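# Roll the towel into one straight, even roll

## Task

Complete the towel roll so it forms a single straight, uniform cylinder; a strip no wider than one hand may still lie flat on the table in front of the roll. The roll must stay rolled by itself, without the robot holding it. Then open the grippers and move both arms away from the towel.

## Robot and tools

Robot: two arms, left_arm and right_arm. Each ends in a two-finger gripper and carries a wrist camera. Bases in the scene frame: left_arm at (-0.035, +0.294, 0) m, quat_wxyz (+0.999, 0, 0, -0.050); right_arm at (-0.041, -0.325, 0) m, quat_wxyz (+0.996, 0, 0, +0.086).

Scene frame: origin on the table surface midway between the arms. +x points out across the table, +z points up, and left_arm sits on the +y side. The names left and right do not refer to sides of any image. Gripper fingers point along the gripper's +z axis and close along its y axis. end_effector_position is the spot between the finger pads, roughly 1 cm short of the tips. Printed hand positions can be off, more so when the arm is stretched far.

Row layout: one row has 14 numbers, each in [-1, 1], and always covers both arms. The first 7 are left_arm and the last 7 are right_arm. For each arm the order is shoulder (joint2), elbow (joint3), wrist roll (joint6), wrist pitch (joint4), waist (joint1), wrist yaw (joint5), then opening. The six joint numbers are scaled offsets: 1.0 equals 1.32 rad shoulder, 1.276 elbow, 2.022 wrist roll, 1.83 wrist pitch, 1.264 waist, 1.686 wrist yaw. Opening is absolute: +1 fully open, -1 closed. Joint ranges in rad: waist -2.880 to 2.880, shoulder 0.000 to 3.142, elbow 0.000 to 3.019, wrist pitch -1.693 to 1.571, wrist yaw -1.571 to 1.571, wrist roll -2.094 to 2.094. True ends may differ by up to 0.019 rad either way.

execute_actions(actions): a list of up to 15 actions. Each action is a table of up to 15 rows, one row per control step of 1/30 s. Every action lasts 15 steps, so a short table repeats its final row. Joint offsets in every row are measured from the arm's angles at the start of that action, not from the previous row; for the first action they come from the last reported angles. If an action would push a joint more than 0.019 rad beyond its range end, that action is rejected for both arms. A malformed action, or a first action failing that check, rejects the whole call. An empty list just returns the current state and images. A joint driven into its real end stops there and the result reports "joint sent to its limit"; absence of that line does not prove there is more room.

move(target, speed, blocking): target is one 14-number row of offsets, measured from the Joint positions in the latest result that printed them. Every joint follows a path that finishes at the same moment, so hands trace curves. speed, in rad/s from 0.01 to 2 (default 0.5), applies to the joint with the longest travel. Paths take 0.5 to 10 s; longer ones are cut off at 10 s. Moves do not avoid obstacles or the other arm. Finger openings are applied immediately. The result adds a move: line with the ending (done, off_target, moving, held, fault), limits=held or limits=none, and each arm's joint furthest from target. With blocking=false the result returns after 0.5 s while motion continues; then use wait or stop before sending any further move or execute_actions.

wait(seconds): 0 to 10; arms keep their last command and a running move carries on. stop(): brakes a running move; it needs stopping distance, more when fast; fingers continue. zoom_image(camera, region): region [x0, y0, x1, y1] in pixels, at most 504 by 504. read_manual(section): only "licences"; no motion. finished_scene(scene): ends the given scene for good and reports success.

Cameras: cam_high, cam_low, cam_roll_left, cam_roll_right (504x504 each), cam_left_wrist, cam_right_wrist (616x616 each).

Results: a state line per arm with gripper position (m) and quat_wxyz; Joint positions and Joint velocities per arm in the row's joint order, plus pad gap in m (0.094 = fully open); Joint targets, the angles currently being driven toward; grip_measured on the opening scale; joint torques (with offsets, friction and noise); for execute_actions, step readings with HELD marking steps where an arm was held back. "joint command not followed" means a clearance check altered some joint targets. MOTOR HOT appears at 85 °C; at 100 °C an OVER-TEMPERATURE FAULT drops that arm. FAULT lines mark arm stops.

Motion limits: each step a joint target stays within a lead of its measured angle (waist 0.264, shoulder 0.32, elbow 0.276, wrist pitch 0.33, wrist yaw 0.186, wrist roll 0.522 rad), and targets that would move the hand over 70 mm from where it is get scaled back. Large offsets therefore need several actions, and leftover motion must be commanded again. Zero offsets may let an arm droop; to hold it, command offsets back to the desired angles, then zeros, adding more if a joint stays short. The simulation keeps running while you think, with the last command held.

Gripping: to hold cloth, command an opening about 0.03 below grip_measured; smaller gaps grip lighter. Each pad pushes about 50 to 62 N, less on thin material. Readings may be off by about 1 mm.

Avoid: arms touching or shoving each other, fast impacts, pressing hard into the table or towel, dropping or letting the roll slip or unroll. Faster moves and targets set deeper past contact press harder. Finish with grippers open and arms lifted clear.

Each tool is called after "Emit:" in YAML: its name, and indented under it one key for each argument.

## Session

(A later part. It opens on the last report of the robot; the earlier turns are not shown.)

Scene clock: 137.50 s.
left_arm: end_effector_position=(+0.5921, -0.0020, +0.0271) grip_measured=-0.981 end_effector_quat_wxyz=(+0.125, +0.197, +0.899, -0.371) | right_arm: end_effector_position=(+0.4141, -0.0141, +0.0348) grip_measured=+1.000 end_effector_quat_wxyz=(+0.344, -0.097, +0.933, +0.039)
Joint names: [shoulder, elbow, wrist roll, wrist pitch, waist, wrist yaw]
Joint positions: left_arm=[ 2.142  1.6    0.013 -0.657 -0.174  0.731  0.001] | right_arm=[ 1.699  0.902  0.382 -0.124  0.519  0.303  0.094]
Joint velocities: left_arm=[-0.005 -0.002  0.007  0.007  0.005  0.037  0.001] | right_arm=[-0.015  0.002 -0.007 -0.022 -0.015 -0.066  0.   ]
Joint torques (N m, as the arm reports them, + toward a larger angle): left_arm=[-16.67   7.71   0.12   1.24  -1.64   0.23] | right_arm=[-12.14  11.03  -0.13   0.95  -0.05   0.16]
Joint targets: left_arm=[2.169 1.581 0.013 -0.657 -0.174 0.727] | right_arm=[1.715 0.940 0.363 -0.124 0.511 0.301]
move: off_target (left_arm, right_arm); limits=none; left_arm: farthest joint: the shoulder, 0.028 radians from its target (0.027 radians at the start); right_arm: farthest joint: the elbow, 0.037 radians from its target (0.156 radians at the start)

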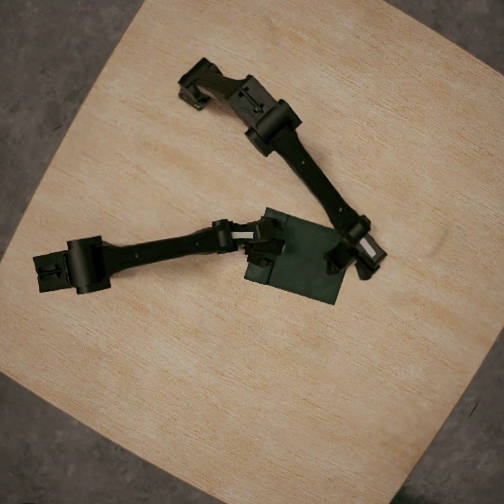

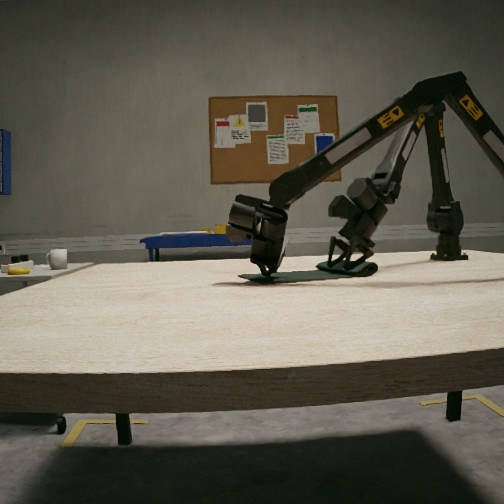

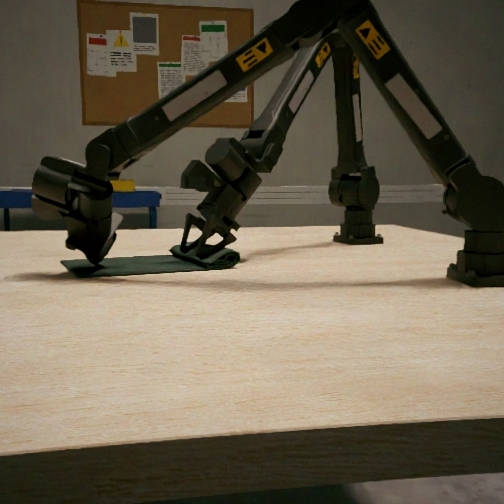

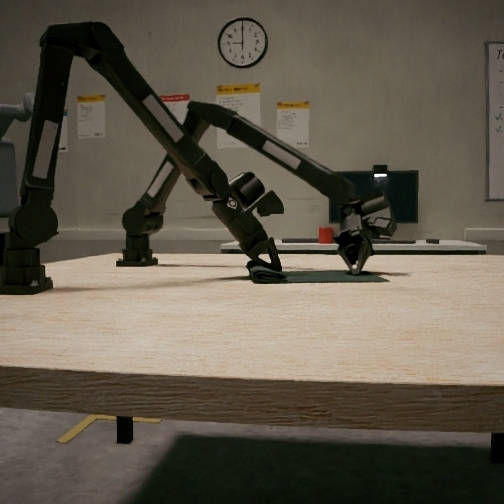

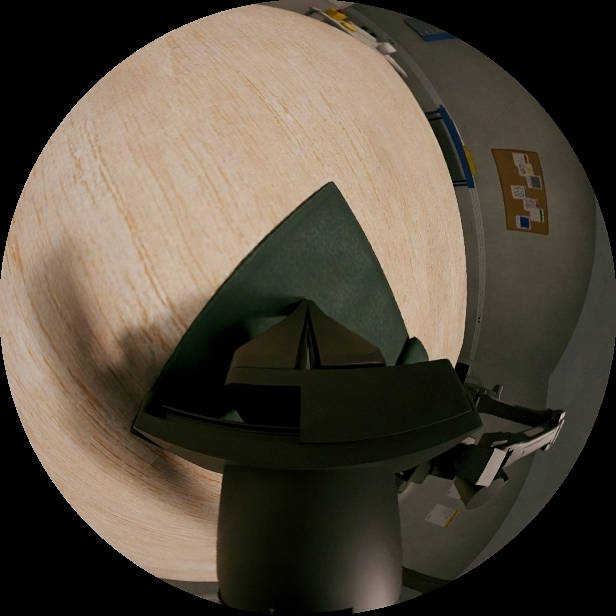

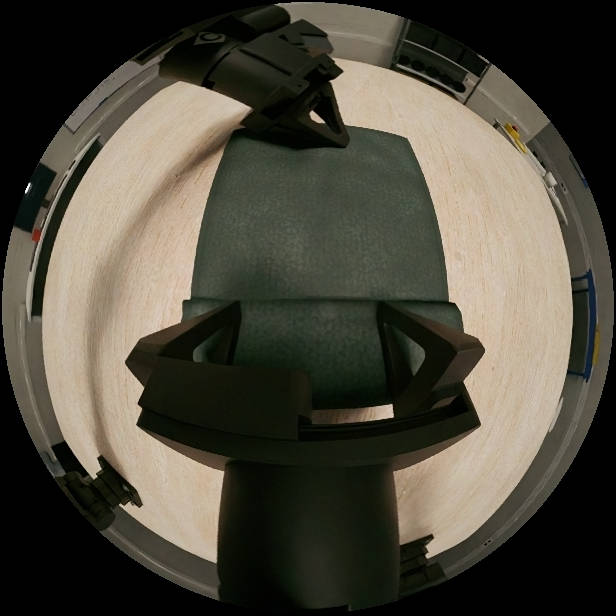

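Emit:
move:
  target: [0.025,-0.015,0,0,0,0,-1, -0.05,0.03,0,0,0,0,1]
  speed: 0.2

Emit:
move:
  target: [0.025,-0.015,0,0,0,0,-1, -0.135,-0.165,0.059,-0.035,0.104,0.044,1]
  speed: 0.3

Scene clock: 144.60 s.
left_arm: end_effector_position=(+0.5919, -0.0022, +0.0273) grip_measured=-0.981 end_effector_quat_wxyz=(+0.125, +0.197, +0.899, -0.372) | right_arm: end_effector_position=(+0.4173, -0.0114, +0.0616) grip_measured=+1.000 end_effector_quat_wxyz=(+0.364, -0.092, +0.925, +0.052)
Joint names: [shoulder, elbow, wrist roll, wrist pitch, waist, wrist yaw]
Joint positions: left_arm=[ 2.142  1.6    0.013 -0.657 -0.174  0.733  0.001] | right_arm=[ 1.648  0.902  0.382 -0.124  0.519  0.303  0.094]
Joint velocities: left_arm=[ 0.005 -0.027 -0.051  0.012 -0.015 -0.007  0.001] | right_arm=[-0.005 -0.012 -0.007 -0.007 -0.005  0.037  0.   ]
Joint torques (N m, as the arm reports them, + toward a larger angle): left_arm=[-16.19   7.66   0.16   1.28  -1.44   0.37] | right_arm=[-14.54  11.59   0.07   1.05   0.98   0.25]
Joint targets: left_arm=[2.175 1.581 0.013 -0.657 -0.174 0.731] | right_arm=[1.633 0.941 0.382 -0.124 0.519 0.303]
move: off_target (left_arm, right_arm); limits=none; left_arm: farthest joint: the shoulder, 0.033 radians from its target (0.033 radians at the start); right_arm: farthest joint: the elbow, 0.038 radians from its target (0.038 radians at the start)

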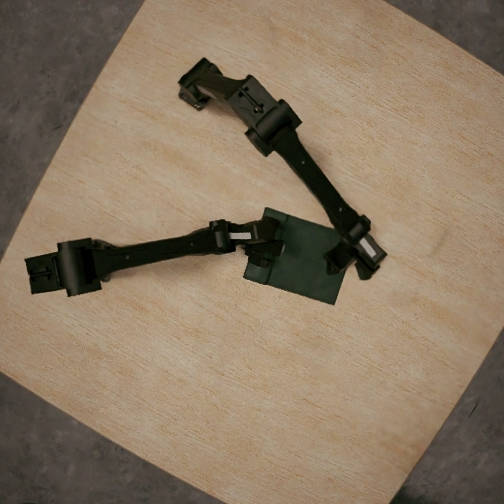

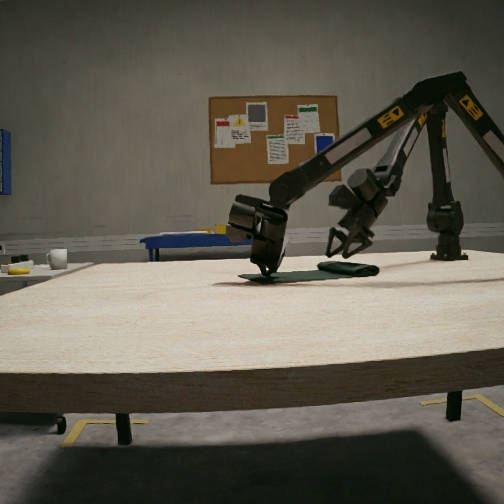

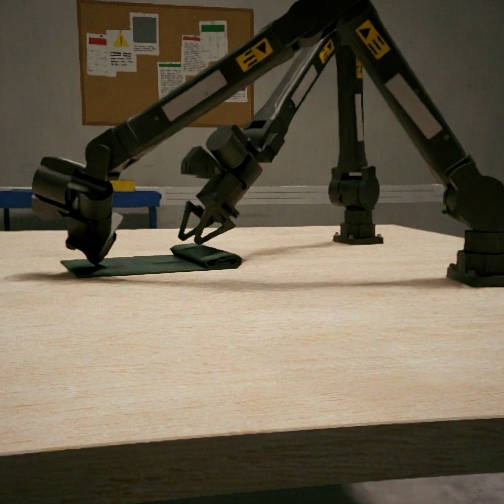

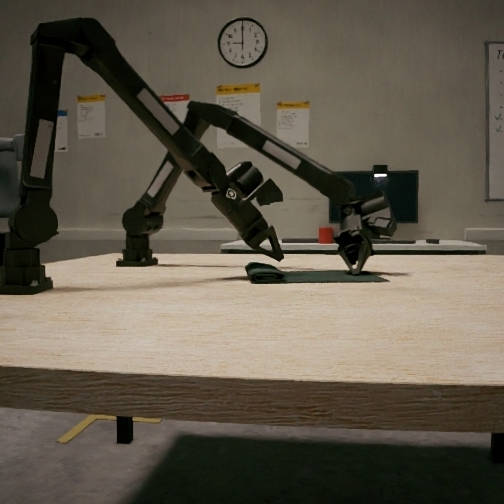

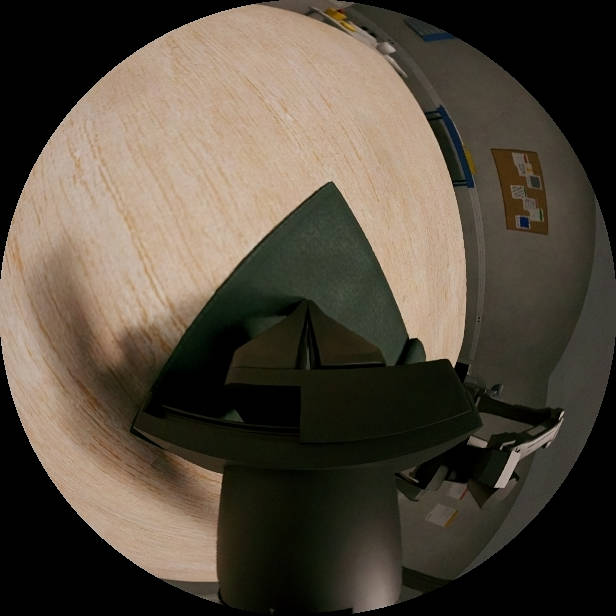

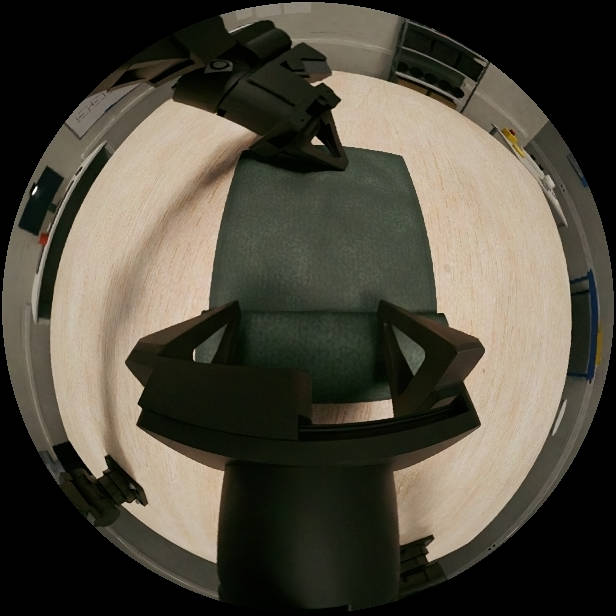

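Scene clock: 145.90 s.
left_arm: end_effector_position=(+0.5918, -0.0023, +0.0275) grip_measured=-0.981 end_effector_quat_wxyz=(+0.125, +0.197, +0.898, -0.372) | right_arm: end_effector_position=(+0.3145, -0.0362, +0.0449) grip_measured=+1.000 end_effector_quat_wxyz=(+0.336, -0.104, +0.936, +0.032)
Joint names: [shoulder, elbow, wrist roll, wrist pitch, waist, wrist yaw]
Joint positions: left_arm=[ 2.142  1.6    0.013 -0.657 -0.174  0.734  0.001] | right_arm=[ 1.486  0.685  0.484 -0.178  0.647  0.374  0.094]
Joint velocities: left_arm=[ 0.005 -0.012 -0.007 -0.012 -0.005  0.066  0.001] | right_arm=[-0.015 -0.012  0.007 -0.002 -0.024  0.007  0.   ]
Joint torques (N m, as the arm reports them, + toward a larger angle): left_arm=[-16.     7.59   0.16   1.3   -2.08   0.41] | right_arm=[-11.42   8.41   0.27   0.47   1.15   0.44]
Joint targets: left_arm=[2.175 1.581 0.013 -0.657 -0.174 0.733] | right_arm=[1.470 0.692 0.501 -0.188 0.651 0.377]
move: off_target (left_arm); limits=none; left_arm: farthest joint: the shoulder, 0.033 radians from its target (0.033 radians at the start); right_arm: farthest joint: the wrist roll, 0.018 radians from its target (0.119 radians at the start)

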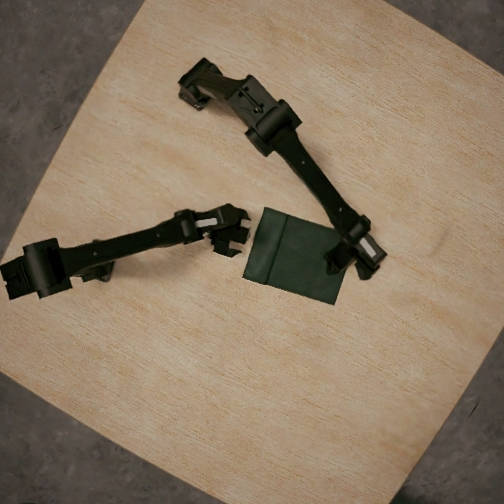

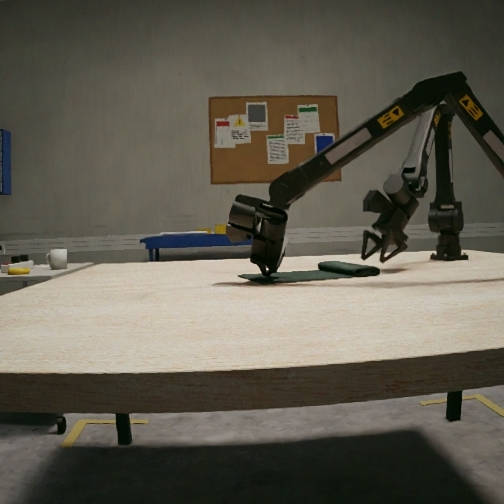

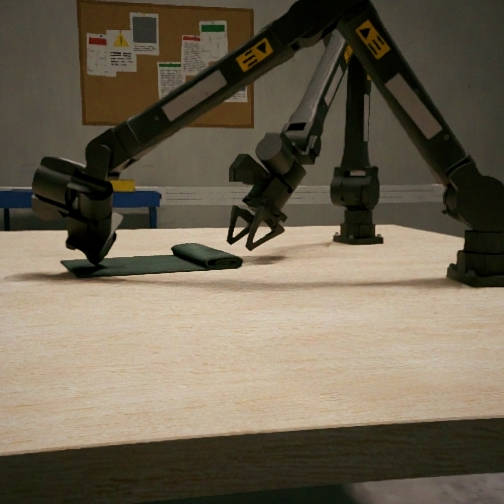

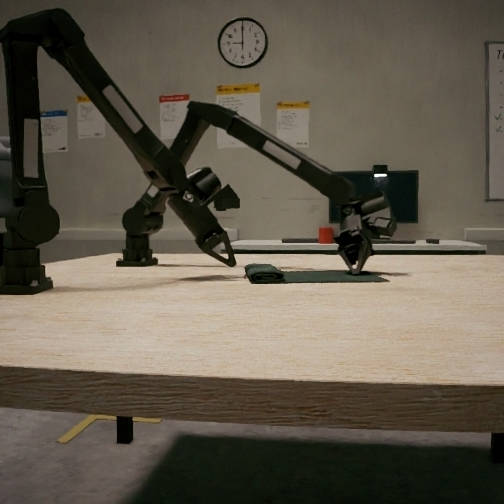

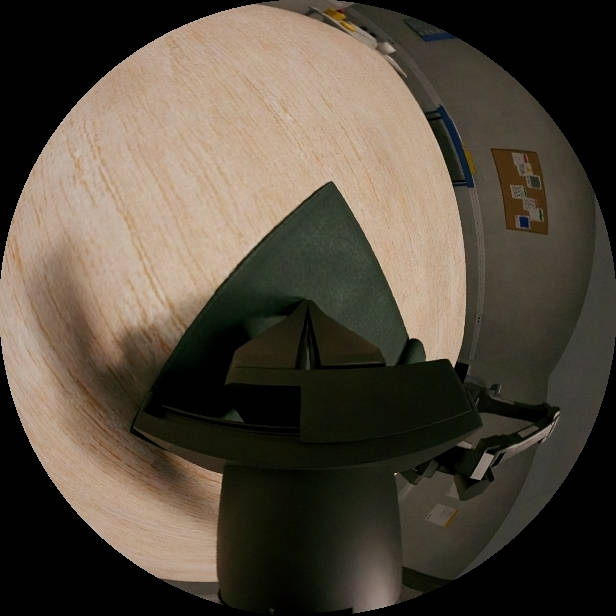

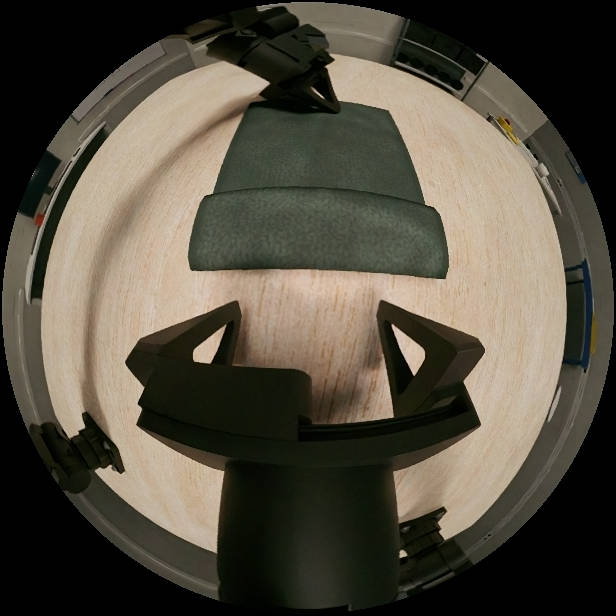

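Emit:
move:
  target: [0.025,-0.015,0,0,0,0,-1, 0.066,-0.022,0.01,0.073,-0.012,0,1]
  speed: 0.2

Emit:
move:
  target: [0.025,-0.015,0,0,0,0,-1, 0.105,0.168,-0.052,-0.015,-0.085,-0.035,1]
  speed: 0.12

Scene clock: 158.83 s.
left_arm: end_effector_position=(+0.5918, -0.0024, +0.0276) grip_measured=-0.981 end_effector_quat_wxyz=(+0.125, +0.197, +0.898, -0.373) | right_arm: end_effector_position=(+0.3182, -0.0364, +0.0192) grip_measured=+1.000 end_effector_quat_wxyz=(+0.342, -0.096, +0.934, +0.038)
Joint names: [shoulder, elbow, wrist roll, wrist pitch, waist, wrist yaw]
Joint positions: left_arm=[ 2.142  1.6    0.013 -0.657 -0.174  0.735  0.001] | right_arm=[ 1.557  0.658  0.489 -0.062  0.641  0.374  0.094]
Joint velocities: left_arm=[-0.005 -0.002 -0.066 -0.002  0.015  0.007 -0.   ] | right_arm=[-0.005 -0.022 -0.037 -0.017 -0.005 -0.007  0.   ]
Joint torques (N m, as the arm reports them, + toward a larger angle): left_arm=[-16.16   7.73   0.17   1.3   -1.78   0.43] | right_arm=[-9.14  6.92  0.23  1.7  -0.25  0.3 ]
Joint targets: left_arm=[2.175 1.581 0.013 -0.657 -0.174 0.734] | right_arm=[1.573 0.657 0.504 -0.044 0.632 0.374]
move: off_target (left_arm); limits=none; left_arm: farthest joint: the shoulder, 0.033 radians from its target (0.033 radians at the start); right_arm: farthest joint: the wrist pitch, 0.017 radians from its target (0.133 radians at the start)

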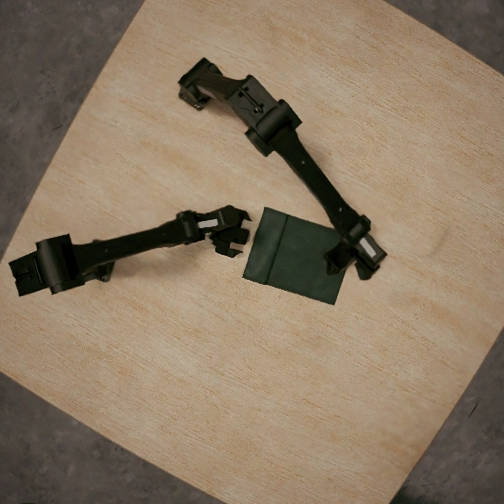

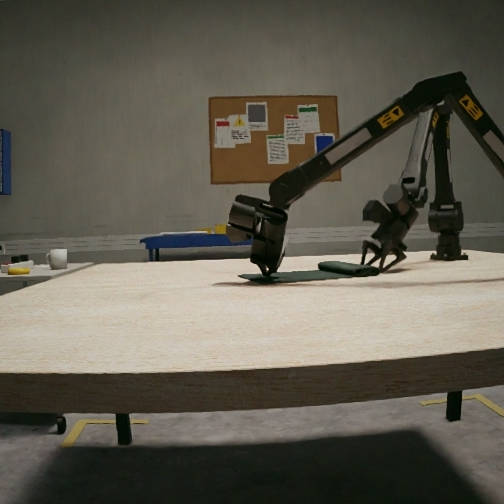

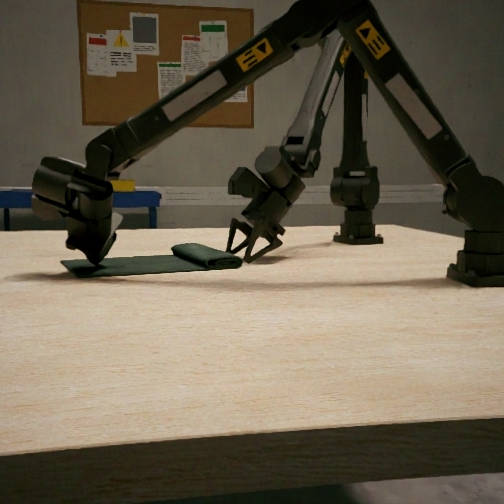

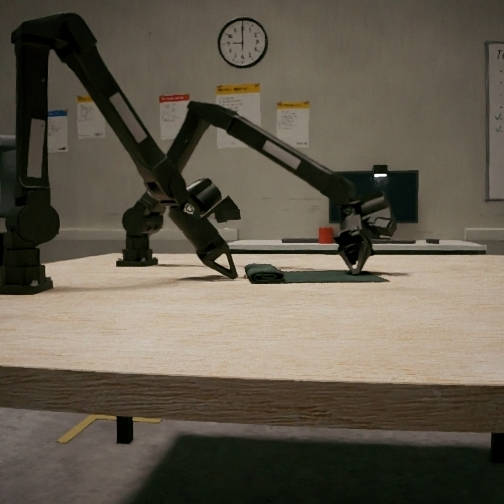

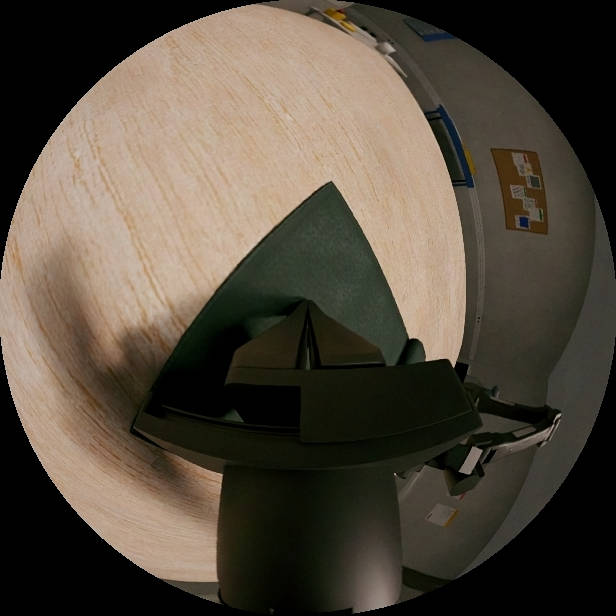

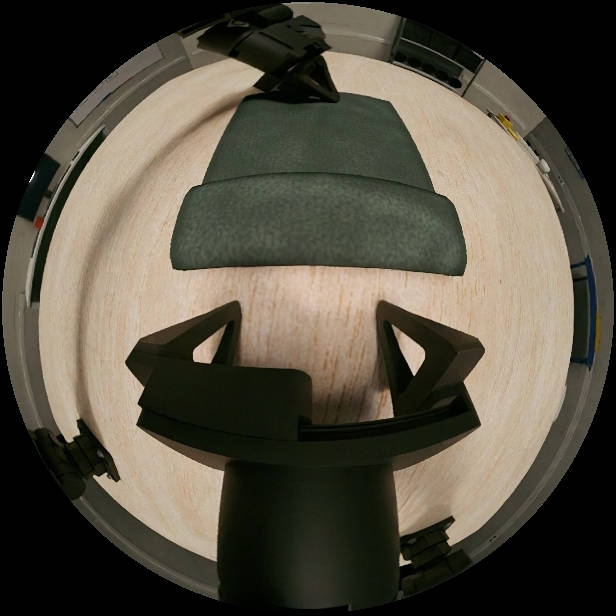

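Scene clock: 161.03 s.
left_arm: end_effector_position=(+0.5918, -0.0025, +0.0276) grip_measured=-0.981 end_effector_quat_wxyz=(+0.125, +0.197, +0.898, -0.373) | right_arm: end_effector_position=(+0.3916, -0.0209, +0.0212) grip_measured=+1.000 end_effector_quat_wxyz=(+0.343, -0.097, +0.933, +0.038)
Joint names: [shoulder, elbow, wrist roll, wrist pitch, waist, wrist yaw]
Joint positions: left_arm=[ 2.142  1.6    0.013 -0.657 -0.174  0.735  0.001] | right_arm=[ 1.685  0.833  0.402 -0.077  0.541  0.317  0.094]
Joint velocities: left_arm=[ 0.005 -0.007 -0.007 -0.002  0.005 -0.022  0.001] | right_arm=[-0.005 -0.017 -0.051  0.017 -0.015 -0.037  0.   ]
Joint torques (N m, as the arm reports them, + toward a larger angle): left_arm=[-16.     7.8    0.17   1.15  -2.05   0.39] | right_arm=[-11.67  10.91  -0.13   0.36  -0.1    0.19]
Joint targets: left_arm=[2.175 1.581 0.013 -0.657 -0.174 0.735] | right_arm=[1.696 0.873 0.384 -0.089 0.533 0.315]
move: off_target (left_arm, right_arm); limits=none; left_arm: farthest joint: the shoulder, 0.033 radians from its target (0.033 radians at the start); right_arm: farthest joint: the elbow, 0.039 radians from its target (0.214 radians at the start)

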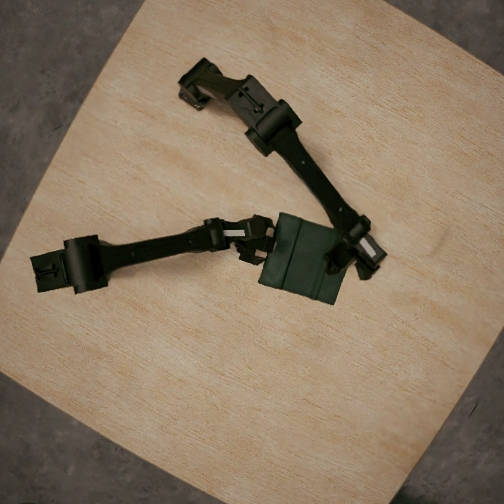

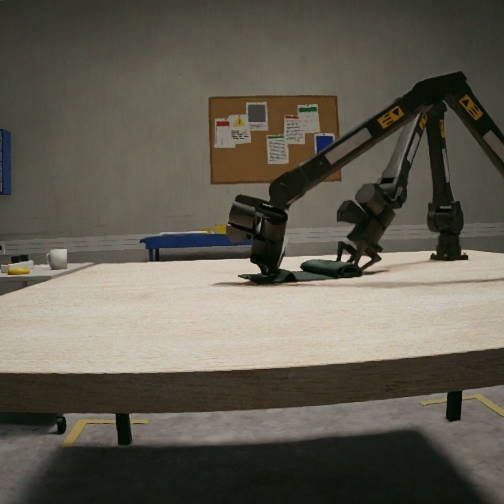

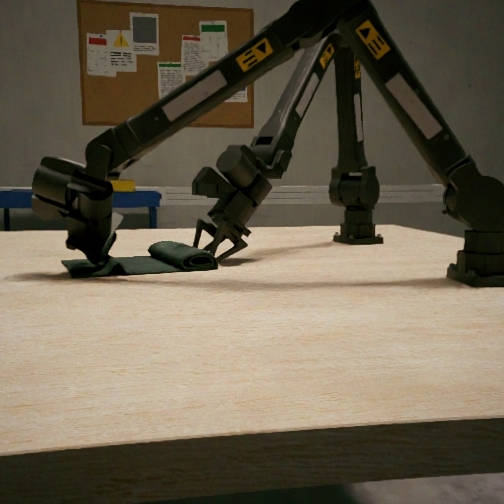

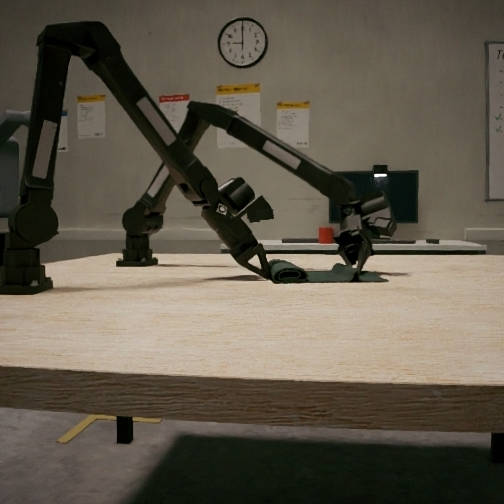

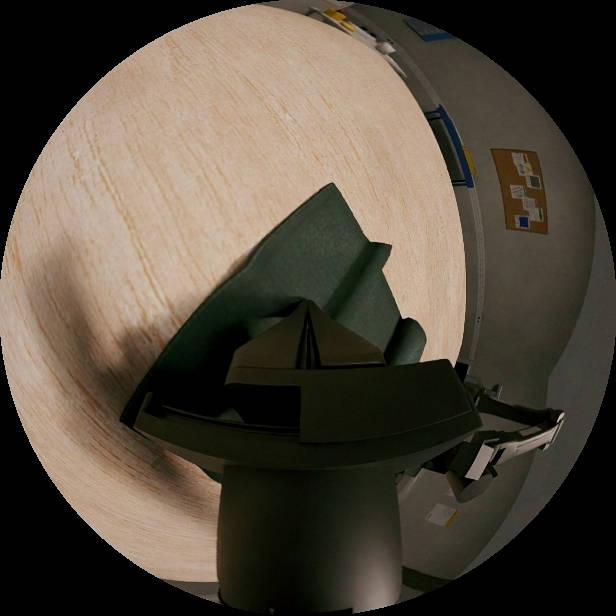

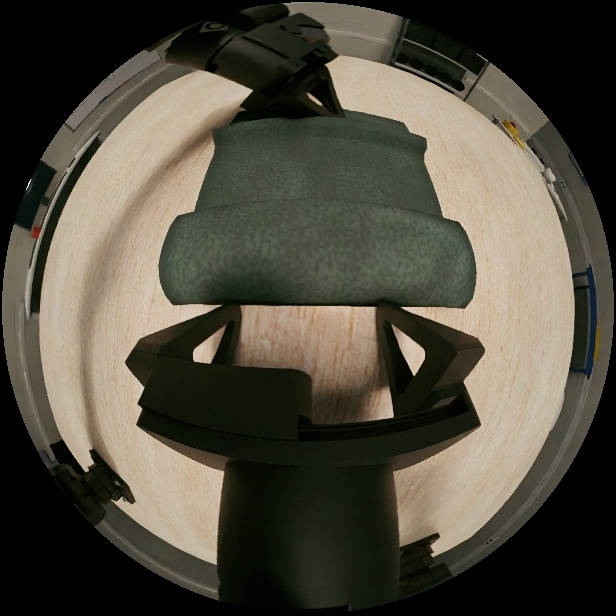

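Emit:
move:
  target: [0.025,-0.015,0,0,0.17,0,-1, -0.13,-0.13,0.04,0,0.07,0.03,1]
  speed: 0.1

Scene clock: 184.20 s.
left_arm: end_effector_position=(+0.6394, +0.1348, +0.0254) grip_measured=-0.981 end_effector_quat_wxyz=(+0.161, +0.101, +0.914, -0.359) | right_arm: end_effector_position=(+0.3246, -0.0403, +0.0298) grip_measured=+1.000 end_effector_quat_wxyz=(+0.346, -0.098, +0.932, +0.039)
Joint names: [shoulder, elbow, wrist roll, wrist pitch, waist, wrist yaw]
Joint positions: left_arm=[ 2.146  1.6    0.013 -0.657  0.036  0.738  0.001] | right_arm=[ 1.532  0.664  0.465 -0.077  0.622  0.365  0.094]
Joint velocities: left_arm=[-0.015 -0.037  0.007 -0.002 -0.015  0.007 -0.001] | right_arm=[-0.005 -0.002  0.007 -0.002 -0.005 -0.066  0.   ]
Joint torques (N m, as the arm reports them, + toward a larger angle): left_arm=[-16.59   7.74   0.18   1.48  -1.23   0.32] | right_arm=[-12.12   7.61   0.25   0.91   1.28   0.4 ]
Joint targets: left_arm=[2.175 1.581 0.013 -0.657 0.041 0.736] | right_arm=[1.513 0.667 0.483 -0.077 0.629 0.368]
move: off_target (left_arm); limits=none; left_arm: farthest joint: the shoulder, 0.029 radians from its target (0.033 radians at the start); right_arm: farthest joint: the shoulder, 0.019 radians from its target (0.172 radians at the start)

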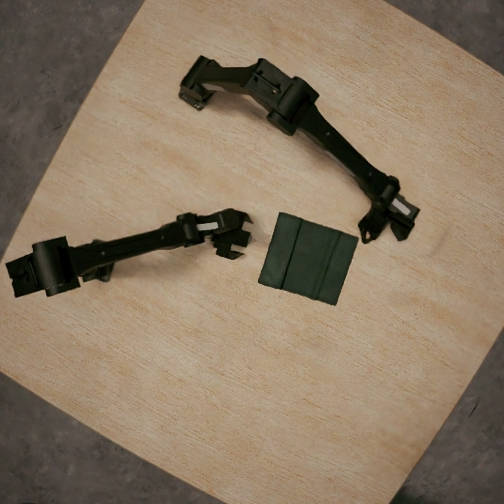

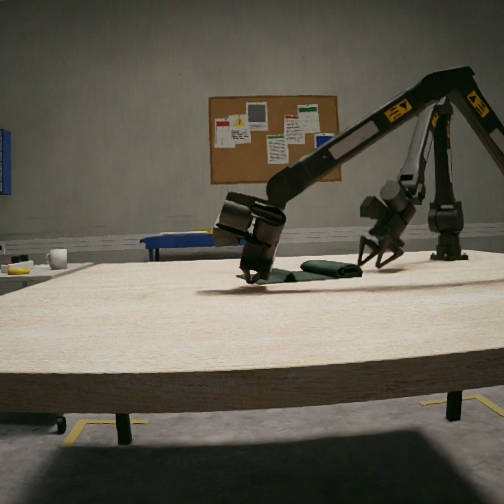

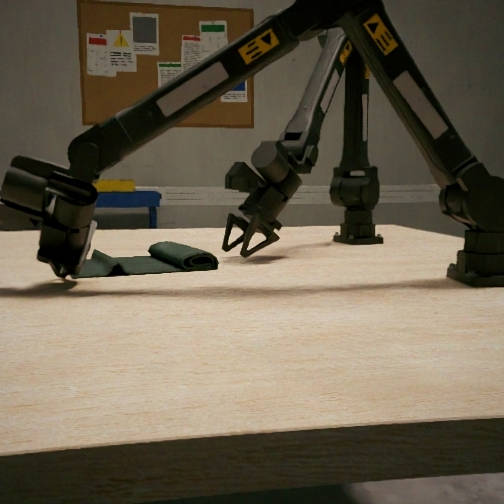

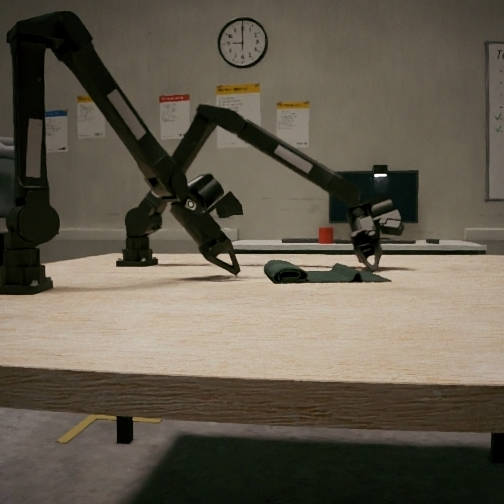

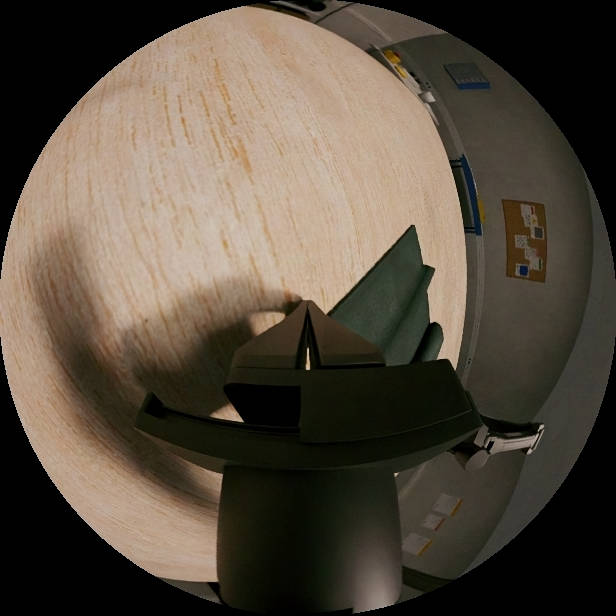

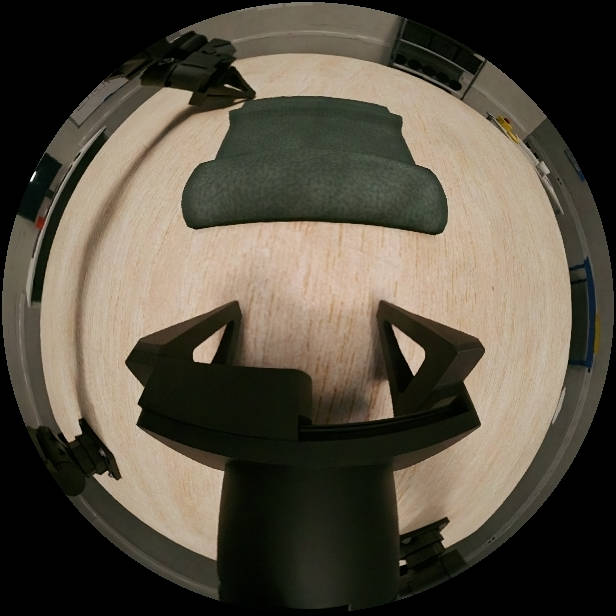

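Emit:
move:
  target: [-0.5,-0.2,0,0,0.3,0,-1, 0.045,0,-0.842,0.215,-0.02,0.055,0.06]
  speed: 0.8

Scene clock: 203.33 s.
left_arm: end_effector_position=(+0.5511, +0.3628, +0.3220) grip_measured=-0.981 end_effector_quat_wxyz=(+0.406, +0.007, +0.873, -0.271) | right_arm: end_effector_position=(+0.3754, -0.0210, +0.0707) grip_measured=+0.061 end_effector_quat_wxyz=(-0.388, +0.674, -0.556, +0.293)
Joint names: [shoulder, elbow, wrist roll, wrist pitch, waist, wrist yaw]
Joint positions: left_arm=[ 1.487  1.358  0.013 -0.657  0.414  0.738  0.001] | right_arm=[ 1.581  0.661 -1.22   0.293  0.605  0.456  0.05 ]
Joint velocities: left_arm=[-0.005  0.002  0.066 -0.012 -0.005  0.051  0.   ] | right_arm=[-0.015 -0.012  0.11  -0.007 -0.015 -0.037  0.001]
Joint torques (N m, as the arm reports them, + toward a larger angle): left_arm=[-12.03  10.     0.16   1.75  -1.54   0.33] | right_arm=[-10.11   7.45  -0.02   2.31  -0.09   0.31]
Joint targets: left_arm=[1.486 1.344 0.013 -0.657 0.416 0.738] | right_arm=[1.592 0.664 -1.237 0.317 0.596 0.458]
move: off_target (right_arm); limits=none; left_arm: farthest joint: the elbow, 0.013 radians from its target (0.255 radians at the start); right_arm: farthest joint: the wrist pitch, 0.023 radians from its target (0.393 radians at the start)

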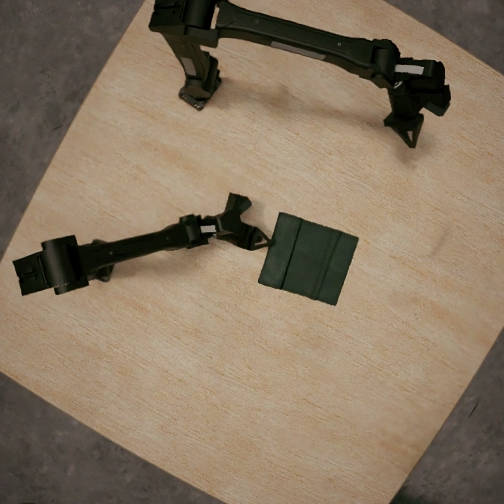

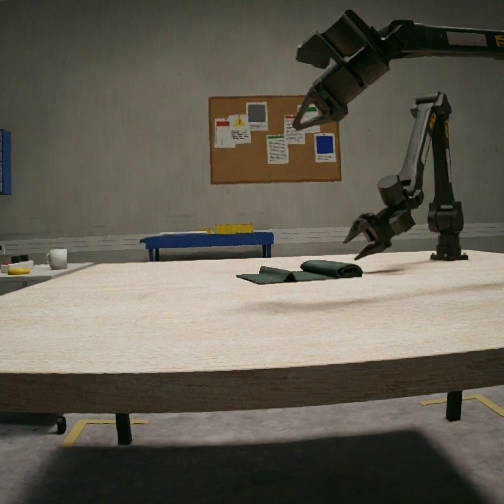

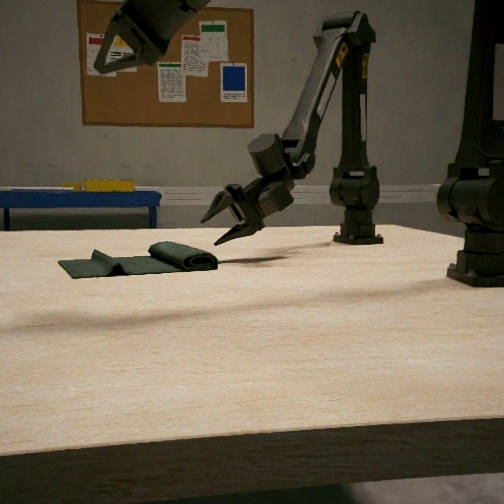

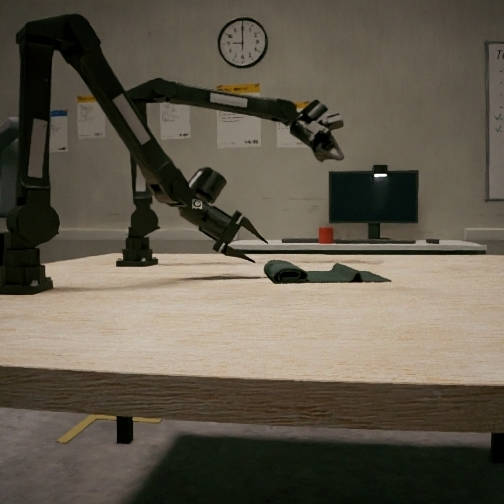

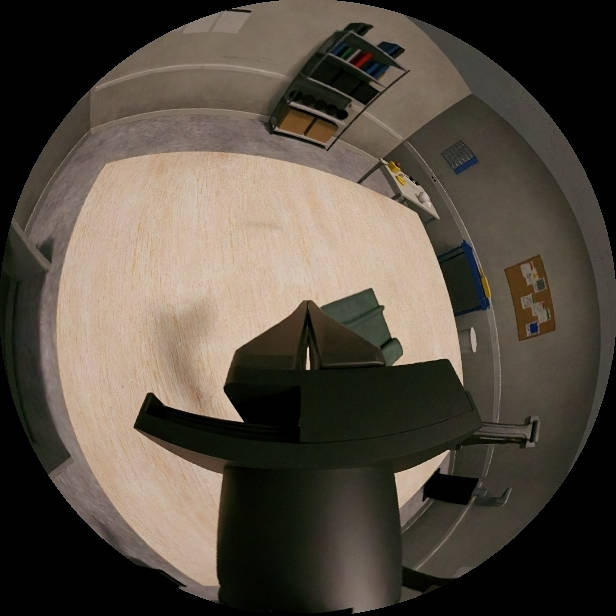

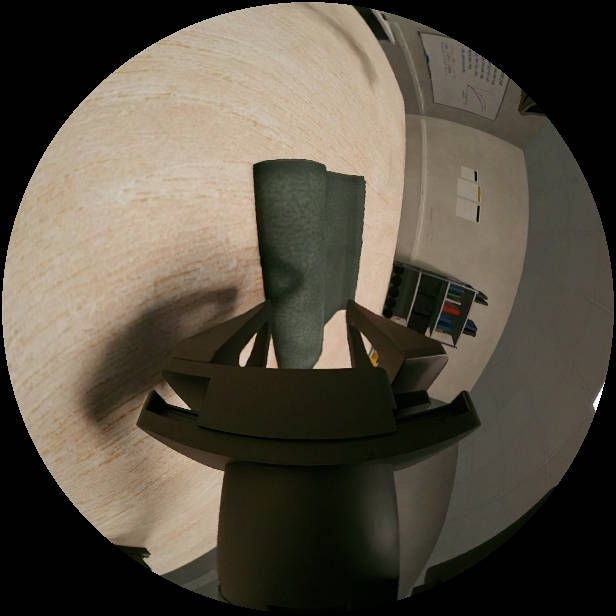

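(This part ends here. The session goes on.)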